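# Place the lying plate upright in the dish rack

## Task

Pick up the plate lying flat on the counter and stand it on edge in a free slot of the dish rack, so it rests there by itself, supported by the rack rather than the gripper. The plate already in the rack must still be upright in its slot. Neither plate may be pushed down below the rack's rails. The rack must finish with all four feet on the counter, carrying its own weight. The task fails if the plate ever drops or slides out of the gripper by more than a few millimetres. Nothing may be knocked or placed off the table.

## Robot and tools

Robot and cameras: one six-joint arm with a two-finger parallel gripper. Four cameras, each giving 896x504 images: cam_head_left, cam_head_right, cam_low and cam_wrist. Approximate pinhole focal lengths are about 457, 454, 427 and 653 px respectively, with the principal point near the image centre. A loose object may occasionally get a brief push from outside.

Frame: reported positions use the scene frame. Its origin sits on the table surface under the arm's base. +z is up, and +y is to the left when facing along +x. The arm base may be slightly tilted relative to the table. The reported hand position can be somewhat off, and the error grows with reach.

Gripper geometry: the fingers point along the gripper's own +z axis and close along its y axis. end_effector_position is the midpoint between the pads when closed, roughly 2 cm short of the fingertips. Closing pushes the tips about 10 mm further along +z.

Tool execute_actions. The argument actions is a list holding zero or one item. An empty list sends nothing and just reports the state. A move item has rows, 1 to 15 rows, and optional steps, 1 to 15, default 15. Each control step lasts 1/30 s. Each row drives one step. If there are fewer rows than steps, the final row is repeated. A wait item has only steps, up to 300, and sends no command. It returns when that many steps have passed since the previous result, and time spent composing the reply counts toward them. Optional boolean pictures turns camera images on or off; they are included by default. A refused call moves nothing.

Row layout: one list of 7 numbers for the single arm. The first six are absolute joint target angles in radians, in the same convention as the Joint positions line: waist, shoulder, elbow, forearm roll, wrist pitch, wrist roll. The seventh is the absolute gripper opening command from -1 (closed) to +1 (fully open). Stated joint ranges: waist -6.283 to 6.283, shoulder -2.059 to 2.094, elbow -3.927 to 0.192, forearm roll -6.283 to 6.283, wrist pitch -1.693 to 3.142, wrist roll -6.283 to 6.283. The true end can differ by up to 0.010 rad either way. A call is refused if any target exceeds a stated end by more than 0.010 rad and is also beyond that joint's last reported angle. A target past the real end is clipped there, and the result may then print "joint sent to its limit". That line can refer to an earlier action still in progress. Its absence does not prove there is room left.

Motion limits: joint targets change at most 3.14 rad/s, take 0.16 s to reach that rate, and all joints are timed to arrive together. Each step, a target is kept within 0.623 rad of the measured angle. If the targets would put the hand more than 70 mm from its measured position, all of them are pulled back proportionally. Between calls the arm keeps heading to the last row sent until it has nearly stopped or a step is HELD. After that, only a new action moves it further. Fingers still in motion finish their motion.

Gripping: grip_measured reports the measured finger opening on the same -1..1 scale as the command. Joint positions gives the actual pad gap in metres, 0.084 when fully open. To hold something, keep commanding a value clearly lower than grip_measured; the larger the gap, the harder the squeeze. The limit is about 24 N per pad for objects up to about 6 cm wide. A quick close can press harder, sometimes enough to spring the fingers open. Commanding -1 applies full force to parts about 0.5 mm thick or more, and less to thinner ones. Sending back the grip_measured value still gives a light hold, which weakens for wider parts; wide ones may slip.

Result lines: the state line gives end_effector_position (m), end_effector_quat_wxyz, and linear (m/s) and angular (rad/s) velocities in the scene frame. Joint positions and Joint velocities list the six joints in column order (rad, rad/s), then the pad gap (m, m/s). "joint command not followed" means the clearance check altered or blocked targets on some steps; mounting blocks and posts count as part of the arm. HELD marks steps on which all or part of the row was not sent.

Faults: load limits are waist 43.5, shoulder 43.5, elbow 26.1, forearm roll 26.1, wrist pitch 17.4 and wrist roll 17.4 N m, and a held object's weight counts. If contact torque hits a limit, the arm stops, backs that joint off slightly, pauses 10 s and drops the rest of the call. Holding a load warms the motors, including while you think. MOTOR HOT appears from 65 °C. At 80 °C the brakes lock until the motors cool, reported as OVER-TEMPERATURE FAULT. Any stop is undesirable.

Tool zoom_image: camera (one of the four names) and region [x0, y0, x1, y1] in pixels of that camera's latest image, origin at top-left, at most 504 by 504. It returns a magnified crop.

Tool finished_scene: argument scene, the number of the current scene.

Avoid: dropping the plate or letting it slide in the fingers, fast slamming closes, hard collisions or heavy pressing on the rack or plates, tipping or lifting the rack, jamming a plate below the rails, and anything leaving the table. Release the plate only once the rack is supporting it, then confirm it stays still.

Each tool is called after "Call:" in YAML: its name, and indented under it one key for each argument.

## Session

Call:
execute_actions:
  actions: []

Scene clock: 0.00 s of 4942.00 s.
end_effector_position=(+0.0334, +0.5291, +0.2187) grip_measured=+1.00 end_effector_quat_wxyz=(+0.313, +0.617, +0.721, -0.052) end_effector_velocity=(+0.000, +0.000, +0.000) end_effector_angular_velocity=(+0.000, -0.000, -0.001)
Joint positions: [ 1.63   0.38  -1.573 -0.445  1.605  0.204  0.084]
Joint velocities: [-0. -0. -0.  0.  0.  0. -0.]

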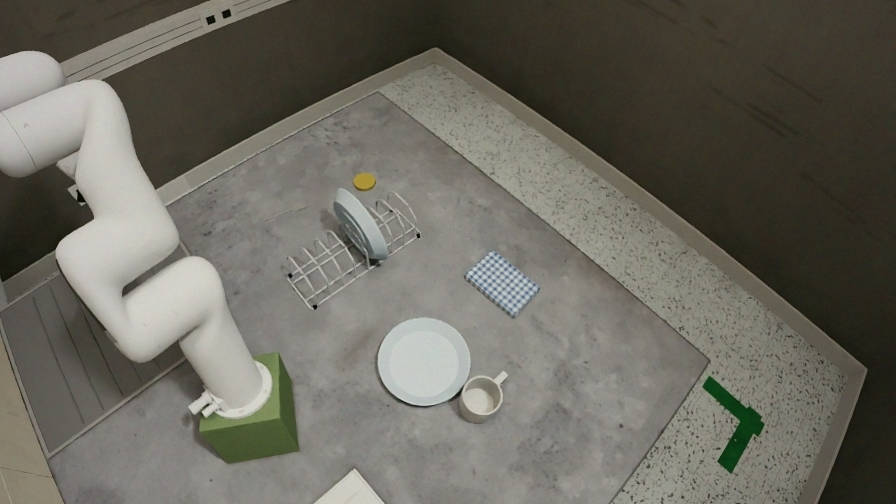

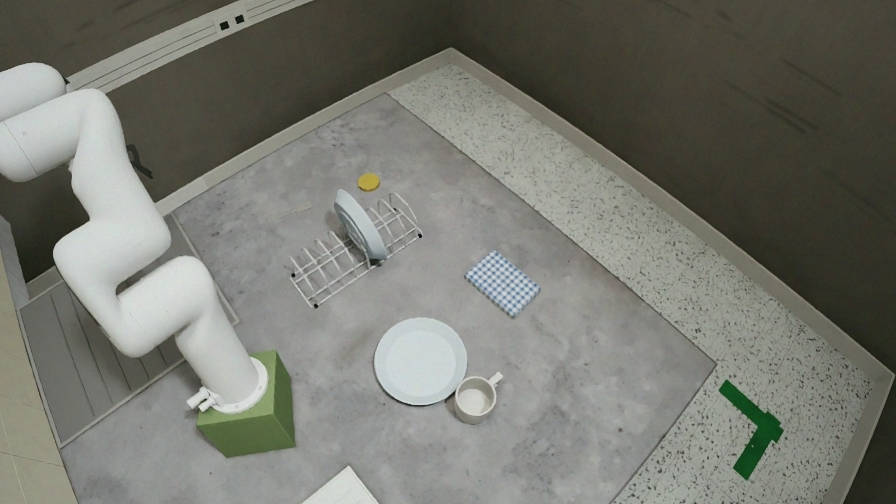

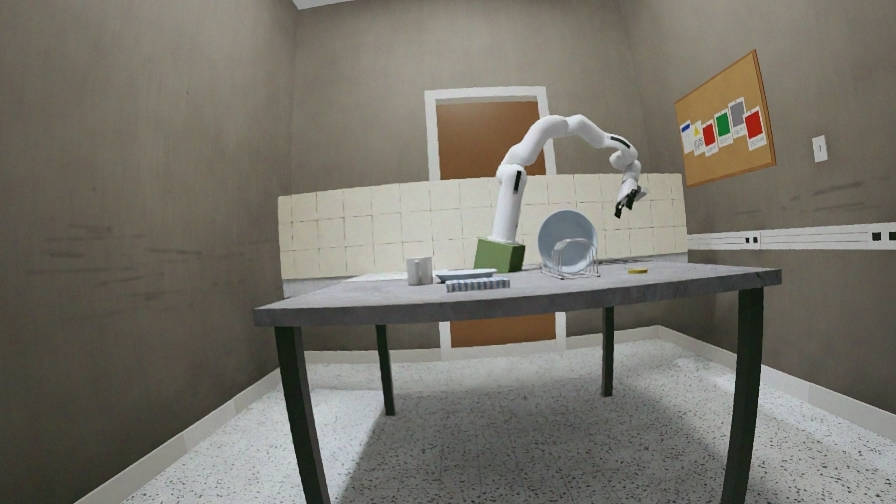

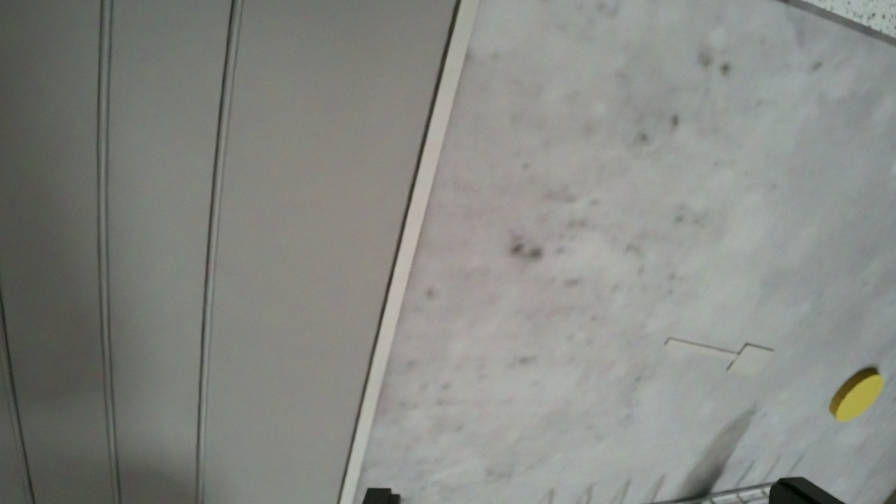

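Call:
execute_actions:
  actions:
    - {"rows":[[1.5,0,-1.4,-0.2,1.6,0,1],[1.5,0,-1.4,-0.2,1.6,0,1],[1.5,0,-1.4,-0.2,1.6,0,1],[1.5,0,-1.4,-0.2,1.6,0,1],[1.5,0,-1.4,-0.2,1.6,0,1],[1.5,0,-1.4,-0.2,1.6,0,1],[1.4,-0.4,-1.2,0,1.6,0,1],[1.4,-0.4,-1.2,0,1.6,0,1],[1.4,-0.4,-1.2,0,1.6,0,1],[1.3,-0.4,-1.2,0,1.6,0,1],[1.2,-0.4,-1.2,0,1.6,0,1],[-0.2,-0.4,-1.2,0,1.6,0,1]]}
  pictures: false

Call:
execute_actions:
  actions:
    - {"steps":60}

Call:
zoom_image:
  camera: "cam_low"
  region: [400,200,620,300]

Call:
zoom_image:
  camera: "cam_head_left"
  region: [270,170,520,430]

Scene clock: 4.53 s of 4942.00 s.
end_effector_position=(+0.1106, +0.4640, +0.3640) grip_measured=+1.00 end_effector_quat_wxyz=(+0.122, +0.733, +0.659, -0.117) end_effector_velocity=(+0.481, -0.160, +0.007) end_effector_angular_velocity=(-0.053, -0.105, -1.335)
Joint positions: [ 1.332 -0.179 -1.323 -0.126  1.6    0.031  0.084]
Joint velocities: [-1.363 -0.328  0.234  0.209 -0.014 -0.058 -0.   ]
Steps of this call (steps 1 to 90: nothing new was sent; then 1.03 s passed at rest; steps 91 to 105: all 15 steps of this action). Readings (joint positions):
91: [1.630 0.379 -1.572 -0.445 1.605 0.204]
92: [1.628 0.374 -1.568 -0.440 1.604 0.200]
94: [1.608 0.317 -1.532 -0.397 1.603 0.164]
98: [1.535 0.100 -1.451 -0.269 1.601 0.063]
105: the state above

Scene clock: 6.53 s of 4942.00 s.
end_effector_position=(+0.4009, +0.0616, +0.4528) grip_measured=+1.00 end_effector_quat_wxyz=(+0.117, +0.991, -0.030, -0.061) end_effector_velocity=(-0.000, +0.000, -0.000) end_effector_angular_velocity=(+0.001, +0.000, -0.000)
Joint positions: [-0.2   -0.4   -1.2    0.     1.6   -0.     0.084]
Joint velocities: [-0.    -0.     0.     0.001  0.    -0.     0.   ]
Steps of this call (steps 1 to 60: the robot went on to your last target). Readings (joint positions):
1: [1.287 -0.192 -1.311 -0.117 1.600 0.029]
2: [1.242 -0.207 -1.299 -0.107 1.601 0.026]
4: [1.152 -0.237 -1.283 -0.091 1.601 0.022]
8: [0.968 -0.282 -1.259 -0.065 1.601 0.016]
60: the state above
The arm was judged still, so your last target was given up. Only a new action makes it travel on or press farther. Fingers that are still opening or closing keep moving.

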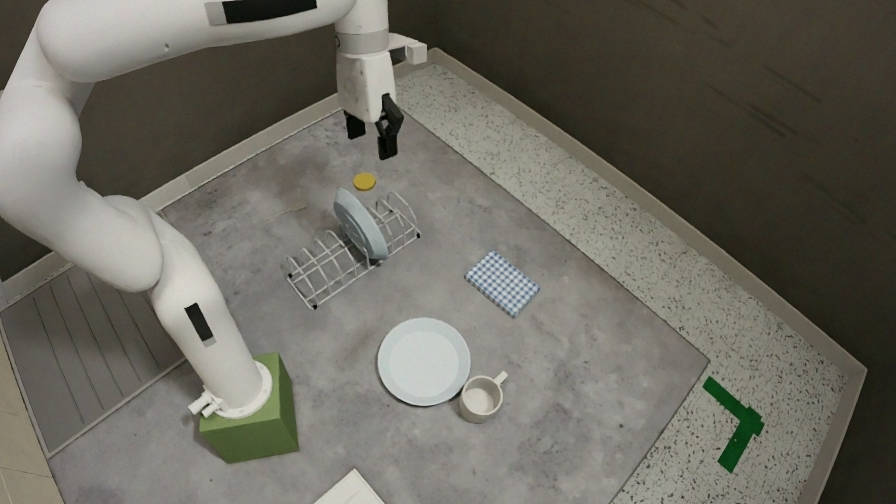

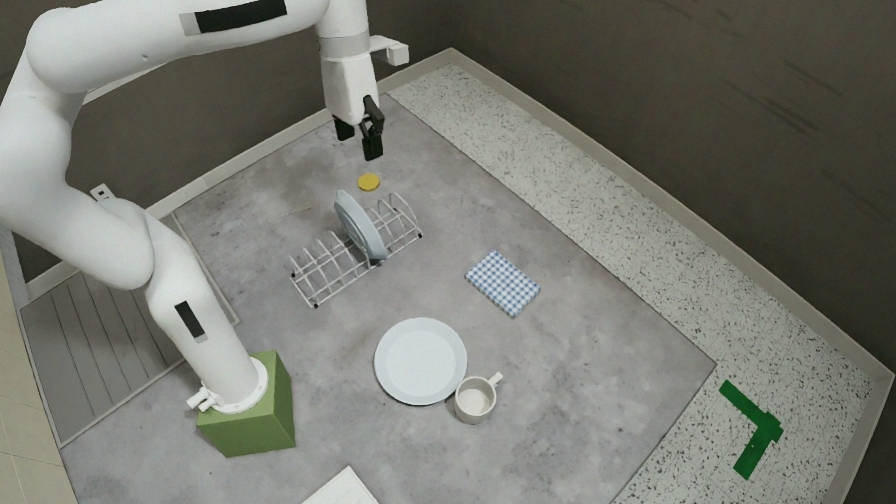

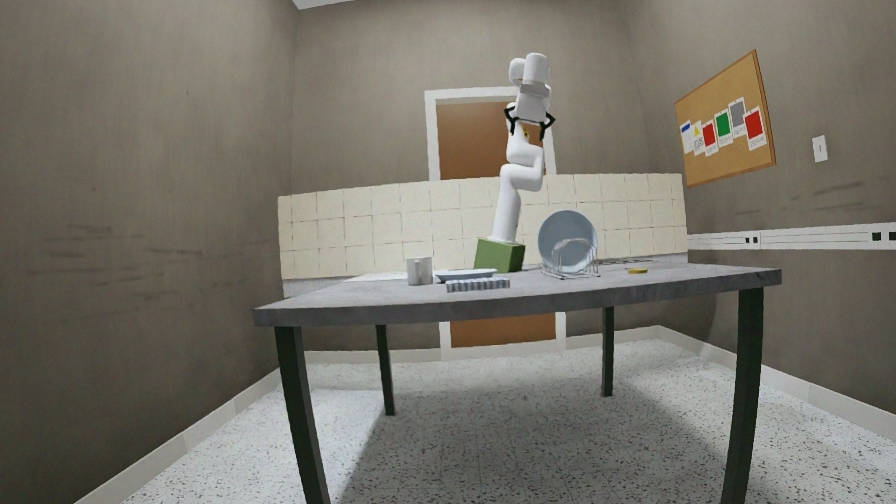

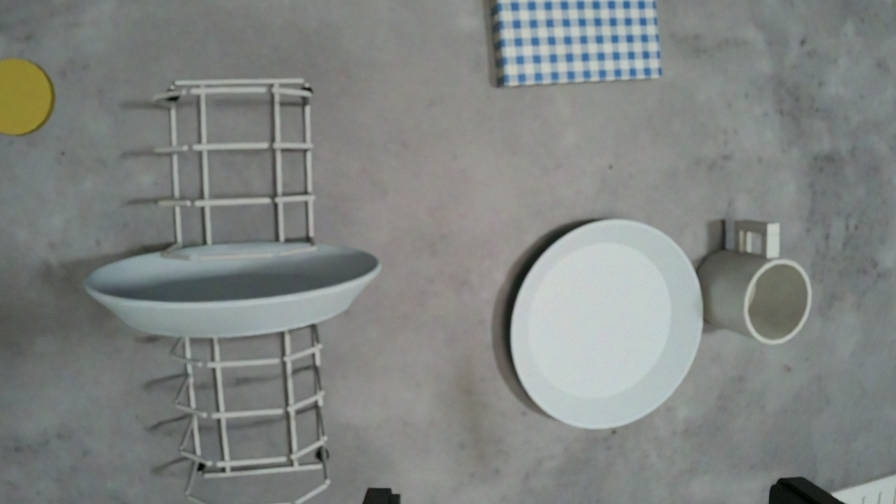

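Region (400, 200, 620, 300) of cam_low's 896x504 image, scaled by 2.291, with more detail than that image has; it fills the top 229 rows of this view, and the rest is white.

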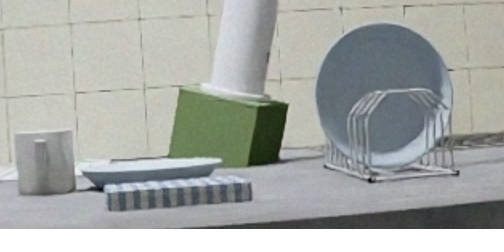

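Region (270, 170, 520, 430) of cam_head_left's 896x504 image, scaled by 1.938, with more detail than that image has; it fills the left 485 columns of this view, and the rest is white.

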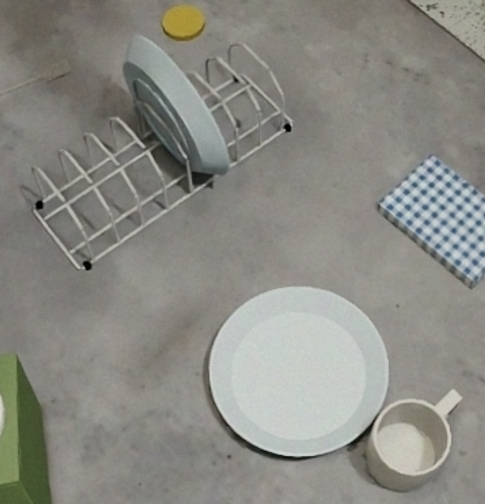

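Call:
execute_actions:
  actions:
    - {"rows":[[-0.48,1.05,-2.2085,0,1.95,-1.915,-0.55]]}
  pictures: false

Call:
execute_actions:
  actions:
    - {"steps":45}
  pictures: false

Call:
execute_actions:
  actions:
    - {"rows":[[-0.48,1.07,-2.2085,0,1.93,-1.915,-0.55],[-0.48,1.09,-2.2085,0,1.91,-1.915,-0.55],[-0.48,1.11,-2.2085,0,1.89,-1.915,-0.55],[-0.48,1.13,-2.2085,0,1.87,-1.915,-0.55],[-0.48,1.15,-2.2085,0,1.85,-1.915,-0.55],[-0.48,1.17,-2.2085,0,1.835,-1.915,-0.55],[-0.48,1.19,-2.2085,0,1.815,-1.915,-0.55],[-0.48,1.21,-2.2085,0,1.795,-1.915,-0.55],[-0.48,1.225,-2.2085,0,1.78,-1.915,-0.55],[-0.48,1.241,-2.2085,0,1.7635,-1.915,-0.55]]}

Call:
zoom_image:
  camera: "cam_head_left"
  region: [370,260,560,430]

Scene clock: 25.50 s of 4942.00 s.
end_effector_position=(+0.5058, -0.0611, +0.4078) grip_measured=-0.57 end_effector_quat_wxyz=(+0.022, +0.953, +0.204, -0.222) end_effector_velocity=(+0.108, -0.241, -0.419) end_effector_angular_velocity=(+0.827, +0.994, +0.943)
Joint positions: [-0.416  0.338 -1.895 -0.     1.867 -0.739  0.019]
Joint velocities: [-0.186  1.532 -0.871 -0.001  0.237 -1.501 -0.   ]
Steps of this call (steps 1 to 90: nothing new was sent; then 15.47 s passed at rest; steps 91 to 105: all 15 steps of this action). Readings (joint positions):
91: [-0.200 -0.400 -1.200 0.000 1.600 -0.000]
92: [-0.203 -0.394 -1.207 0.000 1.605 -0.009]
94: [-0.231 -0.333 -1.274 0.001 1.644 -0.076]
98: [-0.333 -0.072 -1.533 -0.000 1.766 -0.331]
105: the state above

Scene clock: 27.00 s of 4942.00 s.
end_effector_position=(+0.4713, -0.1525, +0.1616) grip_measured=-0.57 end_effector_quat_wxyz=(-0.313, +0.675, +0.606, -0.281) end_effector_velocity=(-0.000, +0.001, -0.000) end_effector_angular_velocity=(+0.002, +0.001, +0.000)
Joint positions: [-0.48   1.05  -2.209  0.     1.95  -1.915  0.019]
Joint velocities: [ 0.001  0.     0.     0.001  0.001 -0.    -0.   ]
Steps of this call (steps 1 to 45: the robot went on to your last target). Readings (joint positions):
1: [-0.422 0.388 -1.922 -0.000 1.874 -0.788]
2: [-0.426 0.435 -1.945 -0.000 1.881 -0.835]
4: [-0.434 0.525 -1.984 -0.000 1.891 -0.924]
8: [-0.448 0.689 -2.051 -0.000 1.910 -1.122]
45: the state above
The arm was judged still, so your last target was given up. Only a new action makes it travel on or press farther. Fingers that are still opening or closing keep moving.

Scene clock: 27.50 s of 4942.00 s.
end_effector_position=(+0.4465, -0.1764, +0.0463) grip_measured=-0.57 end_effector_quat_wxyz=(-0.319, +0.674, +0.604, -0.283) end_effector_velocity=(+0.048, -0.009, +0.029) end_effector_angular_velocity=(-0.046, -0.133, +0.038)
Joint positions: [-0.48   1.245 -2.204  0.     1.765 -1.915  0.019]
Joint velocities: [-0.    -0.047 -0.068 -0.001 -0.031 -0.     0.   ]
Steps of this call (steps 1 to 15: all 15 steps of this action). Readings (joint positions):
1: [-0.480 1.050 -2.209 -0.000 1.950 -1.915]
2: [-0.480 1.054 -2.210 -0.000 1.944 -1.915]
4: [-0.480 1.077 -2.214 -0.000 1.917 -1.915]
8: [-0.480 1.160 -2.206 0.000 1.845 -1.915]
15: the state above

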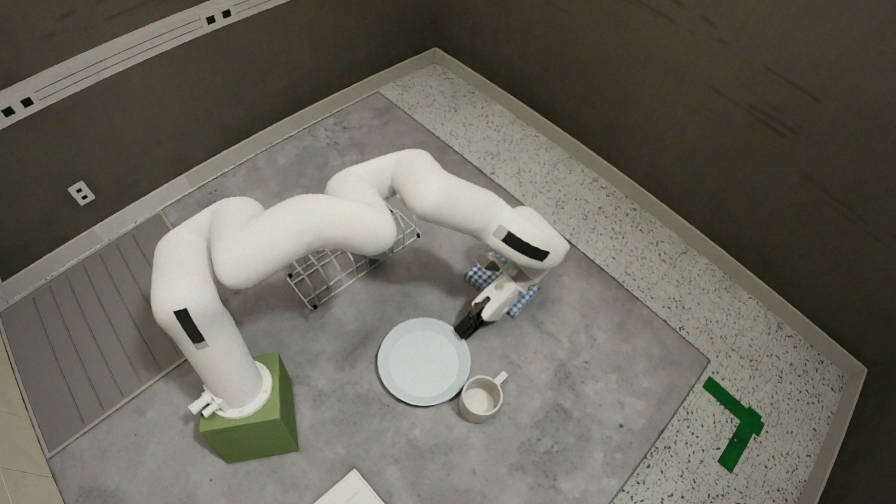

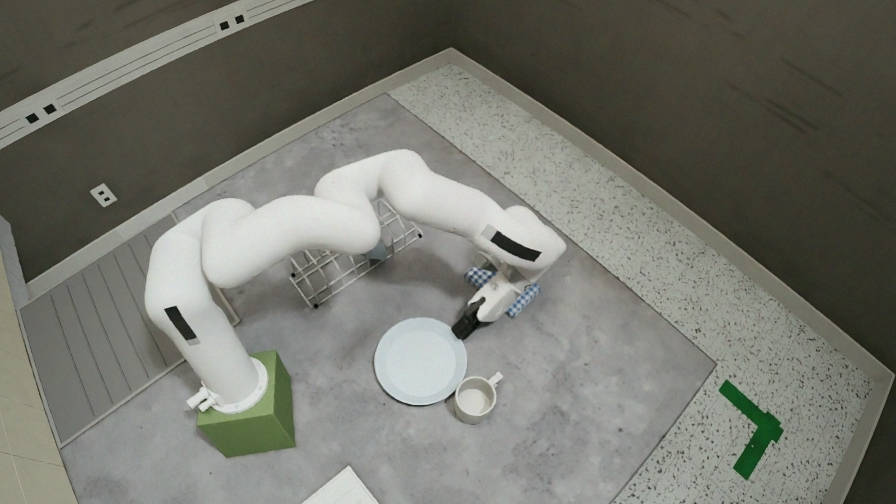

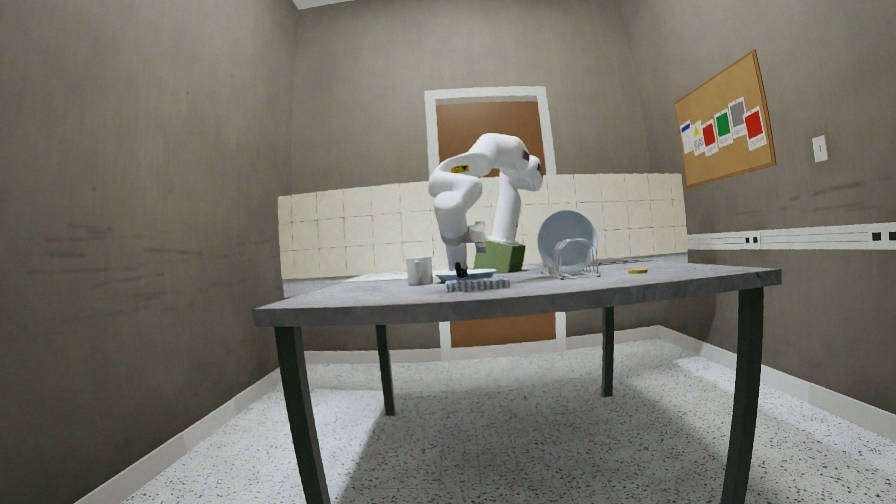

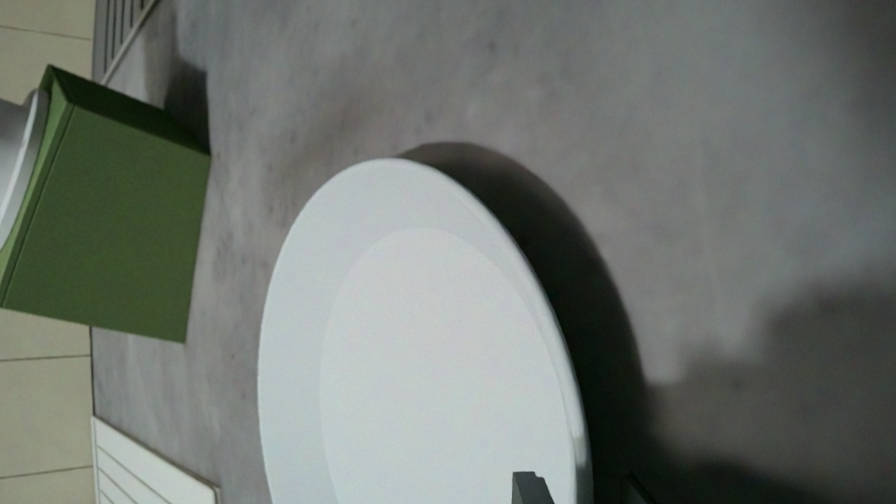

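Region (370, 260, 560, 430) of cam_head_left's 896x504 image, scaled by 2.653, with more detail than that image has; it fills the top 451 rows of this view, and the rest is white.

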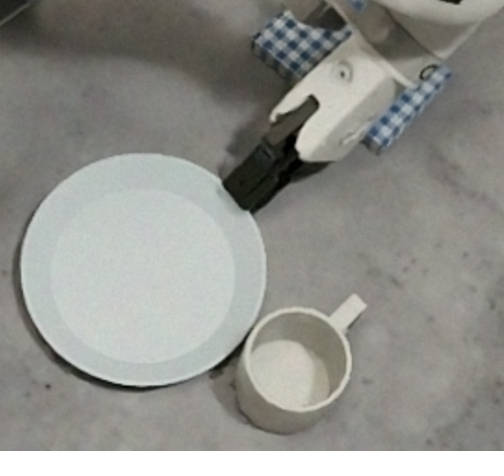

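Call:
execute_actions:
  actions:
    - {"rows":[[-0.48,1.241,-2.2085,0,1.7635,-1.915,-0.45],[-0.48,1.234,-2.19,0,1.752,-1.915,-0.45],[-0.48,1.228,-2.172,0,1.74,-1.915,-0.45],[-0.48,1.222,-2.155,0,1.729,-1.915,-0.45],[-0.48,1.216,-2.139,0,1.719,-1.915,-0.45],[-0.48,1.211,-2.123,0,1.708,-1.915,-0.45],[-0.48,1.206,-2.1085,0,1.6985,-1.915,-0.45],[-0.48,1.201,-2.093,0,1.688,-1.915,-0.47],[-0.48,1.196,-2.078,0,1.678,-1.915,-0.5],[-0.48,1.192,-2.064,0,1.668,-1.915,-0.52],[-0.48,1.188,-2.05,0,1.658,-1.915,-0.55],[-0.48,1.184,-2.037,0,1.649,-1.915,-0.57],[-0.48,1.18,-2.0245,0,1.6405,-1.915,-0.6]]}
  pictures: false

Call:
execute_actions:
  actions:
    - {"steps":10}

Call:
zoom_image:
  camera: "cam_low"
  region: [420,240,520,300]

Scene clock: 31.70 s of 4942.00 s.
end_effector_position=(+0.4277, -0.1746, +0.0297) grip_measured=-0.62 end_effector_quat_wxyz=(-0.315, +0.674, +0.605, -0.282) end_effector_velocity=(-0.043, +0.006, -0.030) end_effector_angular_velocity=(+0.011, +0.030, -0.008)
Joint positions: [-0.48   1.183 -2.033  0.     1.647 -1.915  0.017]
Joint velocities: [ 0.    -0.061  0.239 -0.    -0.144 -0.    -0.004]
Steps of this call (steps 1 to 15: the robot went on to your last target; steps 16 to 100: nothing new was sent; then 0.37 s passed at rest; steps 101 to 115: all 15 steps of this action). Readings (joint positions):
101: [-0.480 1.241 -2.208 0.000 1.764 -1.915]
102: [-0.480 1.241 -2.208 -0.000 1.763 -1.915]
104: [-0.480 1.235 -2.194 -0.000 1.753 -1.915]
108: [-0.480 1.214 -2.131 0.000 1.714 -1.915]
115: the state above

Scene clock: 32.03 s of 4942.00 s.
end_effector_position=(+0.4271, -0.1746, +0.0289) grip_measured=-0.62 end_effector_quat_wxyz=(-0.314, +0.675, +0.606, -0.282) end_effector_velocity=(-0.004, +0.001, -0.002) end_effector_angular_velocity=(+0.004, +0.010, -0.003)
Joint positions: [-0.48   1.18  -2.025 -0.     1.641 -1.915  0.017]
Joint velocities: [-0.     0.003  0.008  0.     0.    -0.    -0.   ]
Steps of this call (steps 1 to 10: the robot went on to your last target). Readings (joint positions):
1: [-0.480 1.182 -2.027 0.000 1.644 -1.915]
2: [-0.480 1.181 -2.025 0.000 1.642 -1.915]
4: [-0.480 1.180 -2.025 0.000 1.641 -1.915]
8: [-0.480 1.180 -2.025 -0.000 1.641 -1.915]
10: the state above

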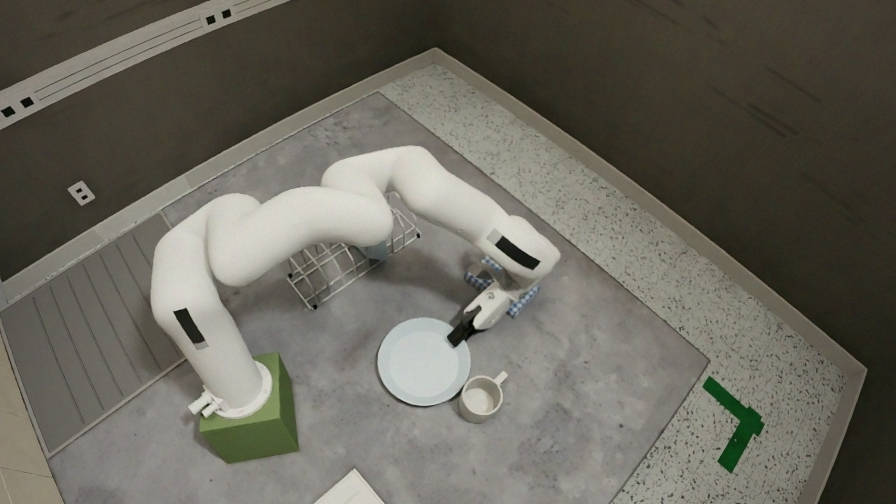

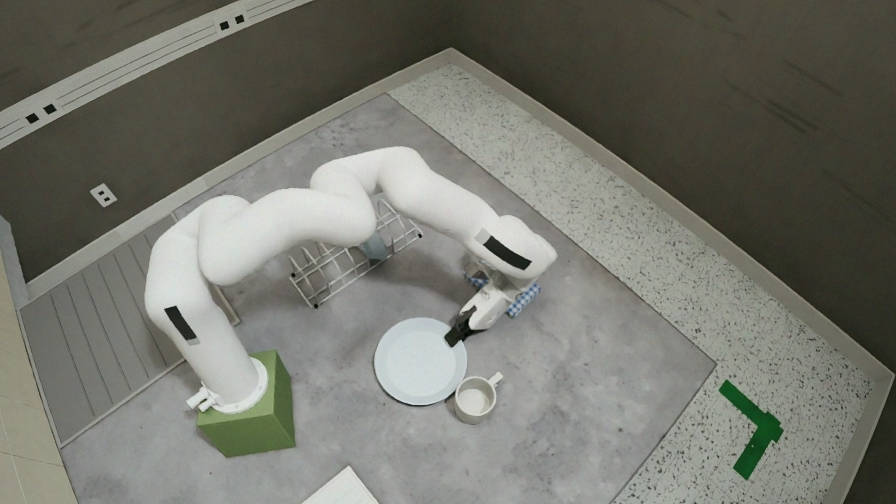

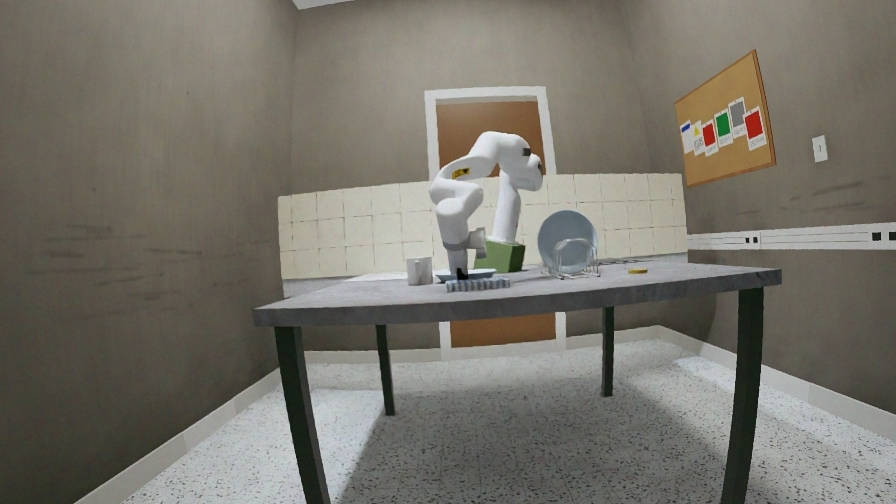

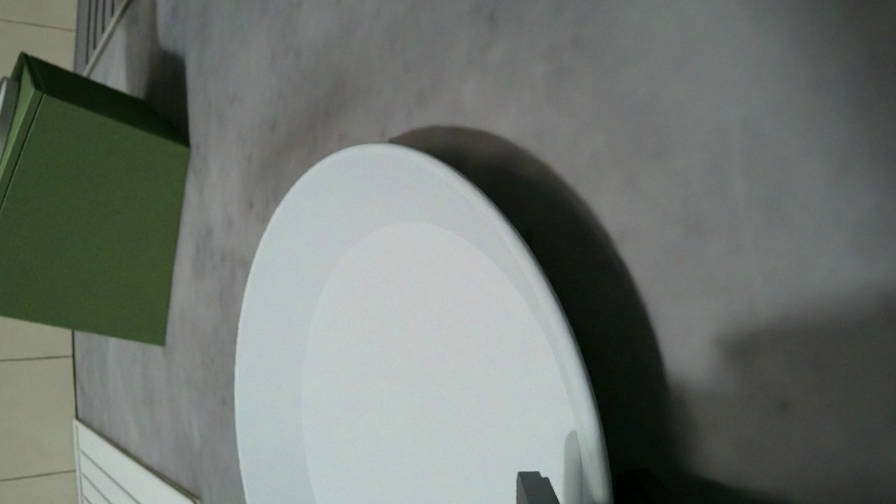

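Region (420, 240, 520, 300) of cam_low's 896x504 image, scaled by 5.040, with more detail than that image has; it fills the top 302 rows of this view, and the rest is white.

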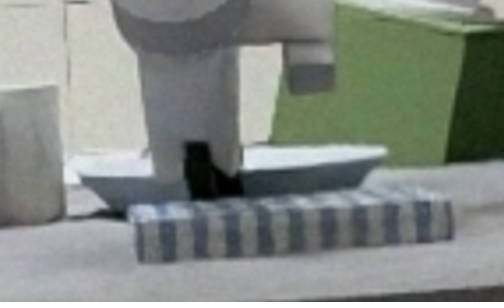

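Call:
execute_actions:
  actions:
    - {"rows":[[-0.48,1.182,-2.027,0,1.641,-1.915,-0.63],[-0.48,1.184,-2.029,0,1.641,-1.915,-0.66],[-0.48,1.186,-2.031,0,1.641,-1.915,-0.69],[-0.479,1.188,-2.033,0,1.641,-1.915,-0.72],[-0.479,1.19,-2.035,0,1.641,-1.915,-0.75],[-0.479,1.192,-2.037,0,1.641,-1.915,-0.78],[-0.479,1.194,-2.039,0,1.642,-1.915,-0.81],[-0.479,1.196,-2.041,0,1.642,-1.915,-0.84],[-0.479,1.198,-2.043,0,1.642,-1.915,-0.87],[-0.479,1.199,-2.045,0,1.642,-1.915,-0.9],[-0.479,1.199,-2.045,0,1.642,-1.915,-0.93],[-0.479,1.199,-2.045,0,1.642,-1.915,-0.96],[-0.479,1.199,-2.045,0,1.642,-1.915,-1]]}
  pictures: false

Call:
execute_actions:
  actions:
    - {"steps":15}

Call:
execute_actions:
  actions:
    - {"rows":[[-0.478,1.196,-2.045,0,1.645,-1.915,-1],[-0.477,1.192,-2.045,0,1.649,-1.915,-1],[-0.476,1.187,-2.045,0,1.654,-1.915,-1],[-0.474,1.18,-2.045,0,1.661,-1.915,-1],[-0.472,1.172,-2.045,0,1.669,-1.915,-1],[-0.47,1.164,-2.045,0,1.677,-1.915,-1],[-0.468,1.156,-2.045,0,1.685,-1.915,-1],[-0.466,1.148,-2.045,0,1.693,-1.915,-1],[-0.464,1.14,-2.045,0,1.701,-1.915,-1],[-0.462,1.132,-2.045,0,1.709,-1.915,-1],[-0.46,1.124,-2.045,0,1.717,-1.915,-1],[-0.46,1.12,-2.045,0,1.721,-1.915,-1]]}

Call:
zoom_image:
  camera: "cam_low"
  region: [400,220,530,300]

Scene clock: 37.97 s of 4942.00 s.
end_effector_position=(+0.4272, -0.1756, +0.0232) grip_measured=-0.89 end_effector_quat_wxyz=(-0.315, +0.674, +0.606, -0.282) end_effector_velocity=(+0.005, -0.001, +0.004) end_effector_angular_velocity=(-0.004, -0.011, +0.002)
Joint positions: [-0.479  1.2   -2.044  0.     1.641 -1.915  0.005]
Joint velocities: [-0.    -0.005 -0.008  0.     0.001  0.     0.001]
Steps of this call (steps 1 to 15: the robot went on to your last target; steps 16 to 100: nothing new was sent; then 2.10 s passed at rest; steps 101 to 115: all 15 steps of this action). Readings (joint positions):
101: [-0.480 1.180 -2.025 0.000 1.641 -1.915]
102: [-0.480 1.181 -2.025 -0.000 1.641 -1.915]
104: [-0.480 1.183 -2.029 -0.000 1.641 -1.915]
108: [-0.479 1.192 -2.037 -0.000 1.642 -1.915]
115: the state above

Scene clock: 38.47 s of 4942.00 s.
end_effector_position=(+0.4276, -0.1757, +0.0238) grip_measured=-0.89 end_effector_quat_wxyz=(-0.315, +0.674, +0.606, -0.282) end_effector_velocity=(-0.000, +0.000, -0.000) end_effector_angular_velocity=(+0.001, +0.001, -0.001)
Joint positions: [-0.479  1.199 -2.045  0.     1.642 -1.915  0.005]
Joint velocities: [-0.    -0.     0.001  0.001  0.     0.    -0.   ]
Steps of this call (steps 1 to 15: the robot went on to your last target). Readings (joint positions):
1: [-0.479 1.200 -2.045 0.000 1.641 -1.915]
2: [-0.479 1.199 -2.045 0.000 1.641 -1.915]
4: [-0.479 1.199 -2.045 0.000 1.642 -1.915]
8: [-0.479 1.199 -2.045 0.000 1.642 -1.915]
15: the state above
The arm was judged still, so your last target was given up. Only a new action makes it travel on or press farther. Fingers that are still opening or closing keep moving.

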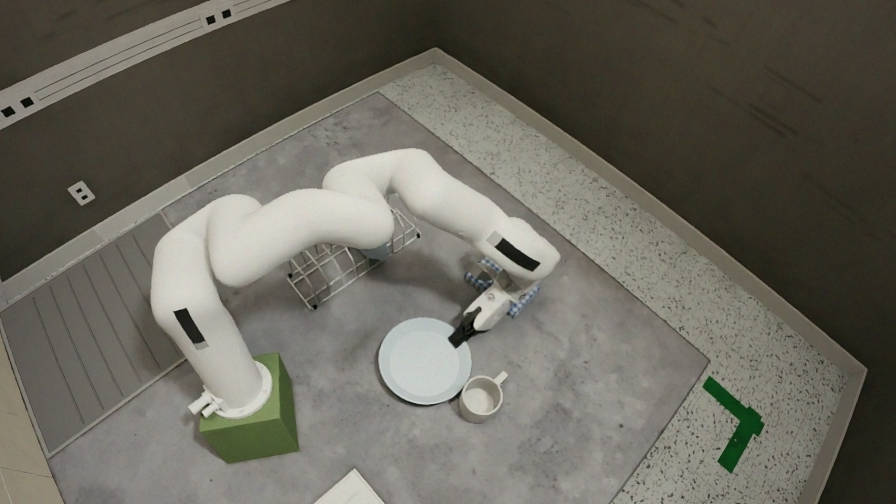

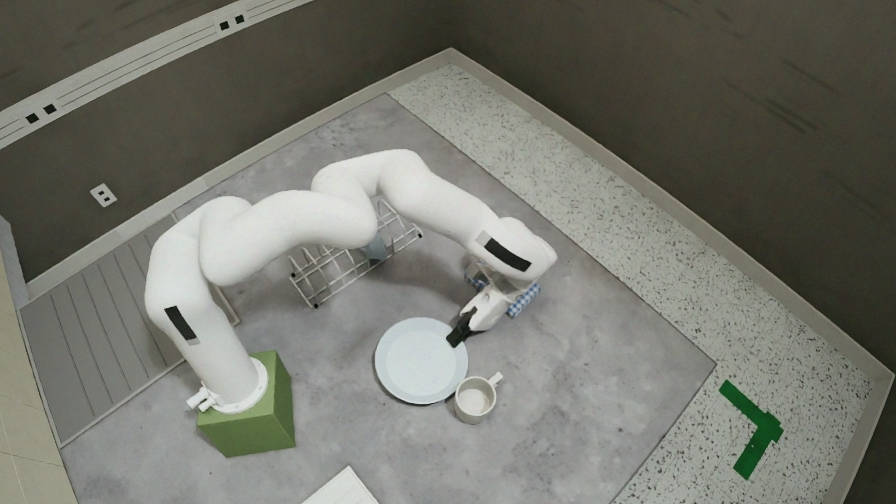

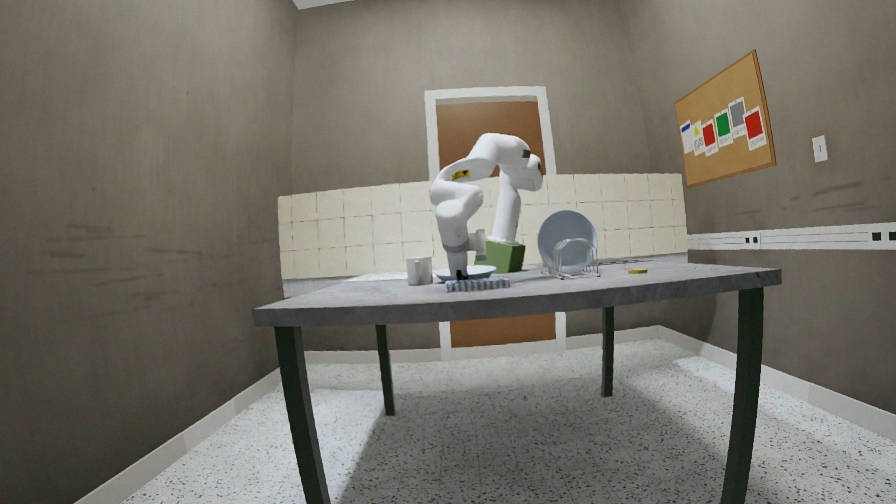

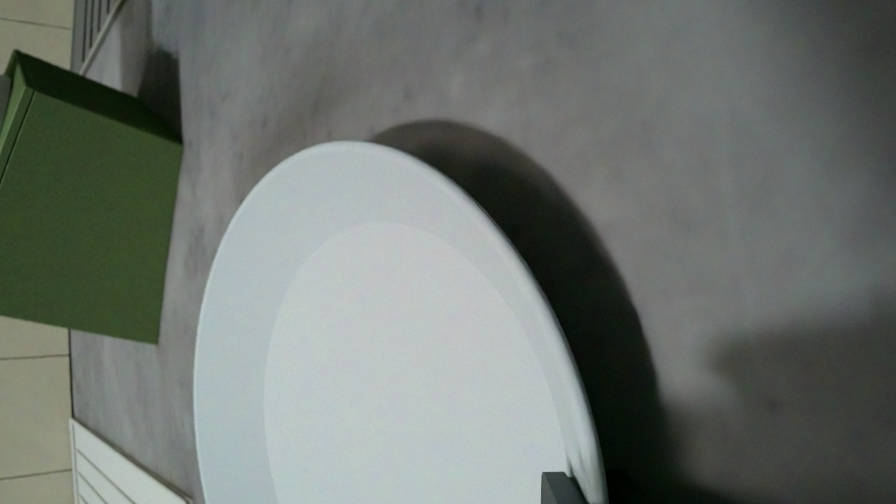

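Scene clock: 38.97 s of 4942.00 s.
end_effector_position=(+0.4450, -0.1594, +0.0674) grip_measured=-0.89 end_effector_quat_wxyz=(-0.312, +0.668, +0.613, -0.285) end_effector_velocity=(+0.012, +0.004, +0.027) end_effector_angular_velocity=(-0.007, -0.015, +0.008)
Joint positions: [-0.46   1.119 -2.047  0.     1.719 -1.915  0.005]
Joint velocities: [ 0.002 -0.046 -0.009 -0.003  0.038 -0.     0.001]
Steps of this call (steps 1 to 15: all 15 steps of this action). Readings (joint positions):
1: [-0.479 1.199 -2.045 0.000 1.642 -1.915]
2: [-0.479 1.198 -2.045 -0.000 1.643 -1.915]
4: [-0.477 1.193 -2.044 -0.000 1.649 -1.915]
8: [-0.471 1.167 -2.045 0.000 1.675 -1.915]
15: the state above

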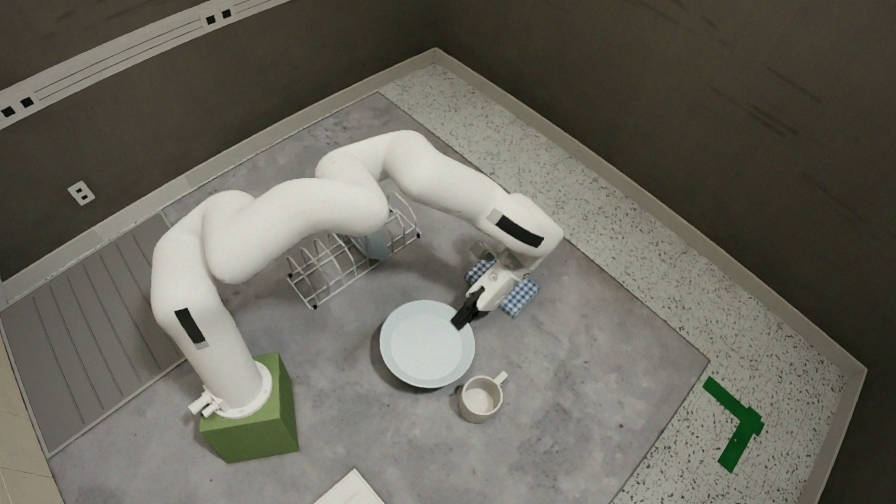

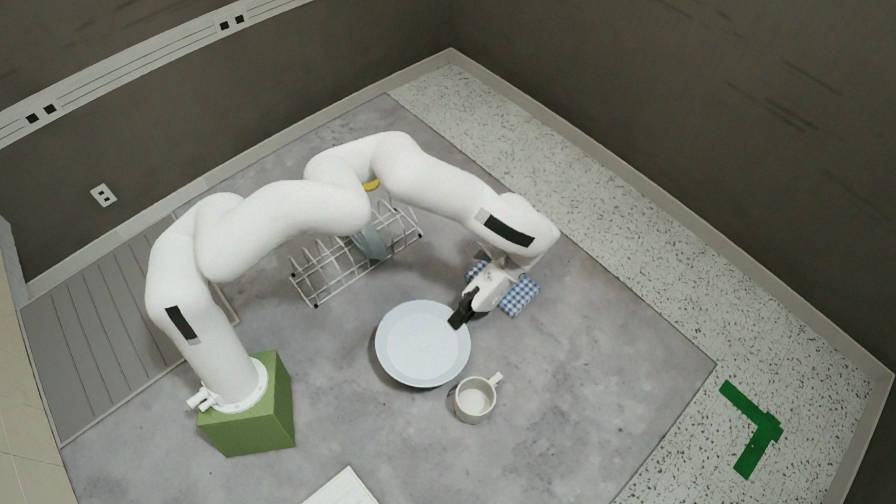

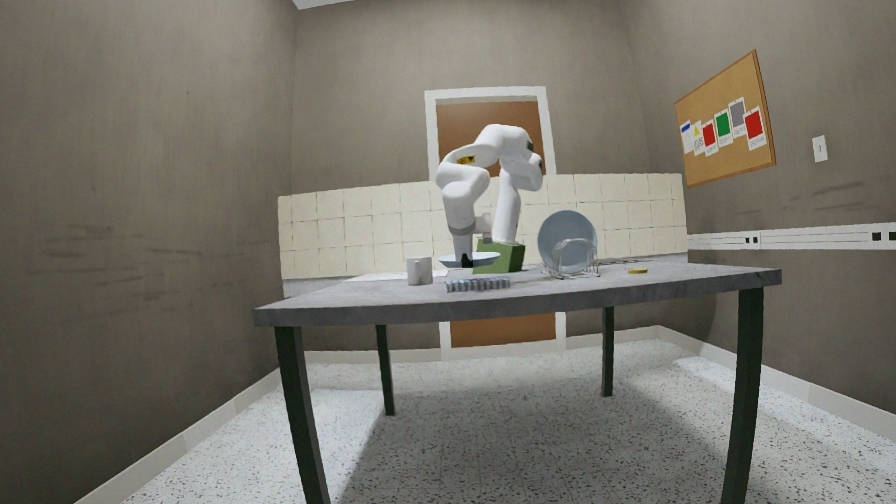

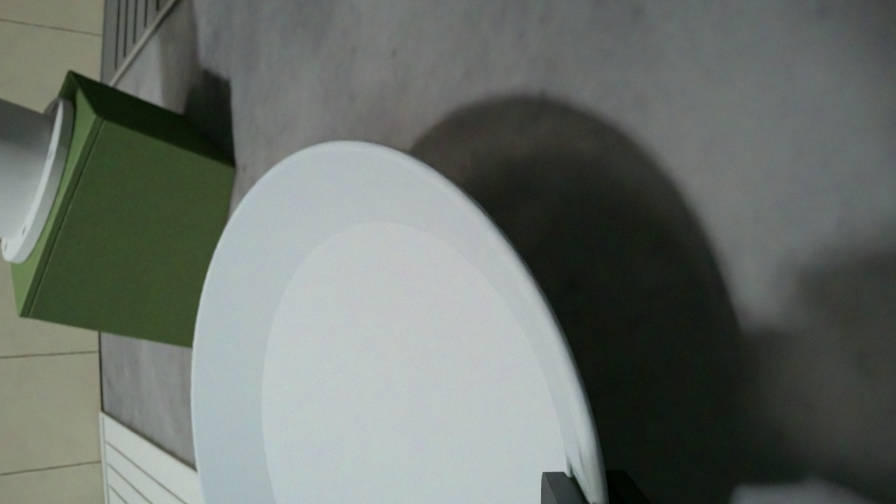

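Region (400, 220, 530, 300) of cam_low's 896x504 image, scaled by 3.877, with more detail than that image has; it fills the top 310 rows of this view, and the rest is white.

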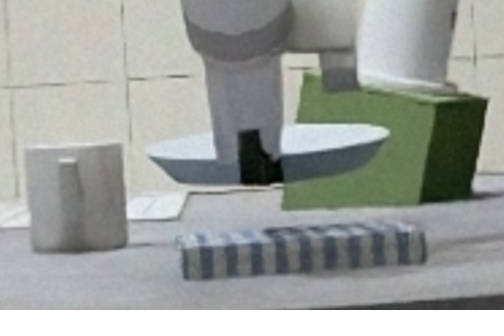

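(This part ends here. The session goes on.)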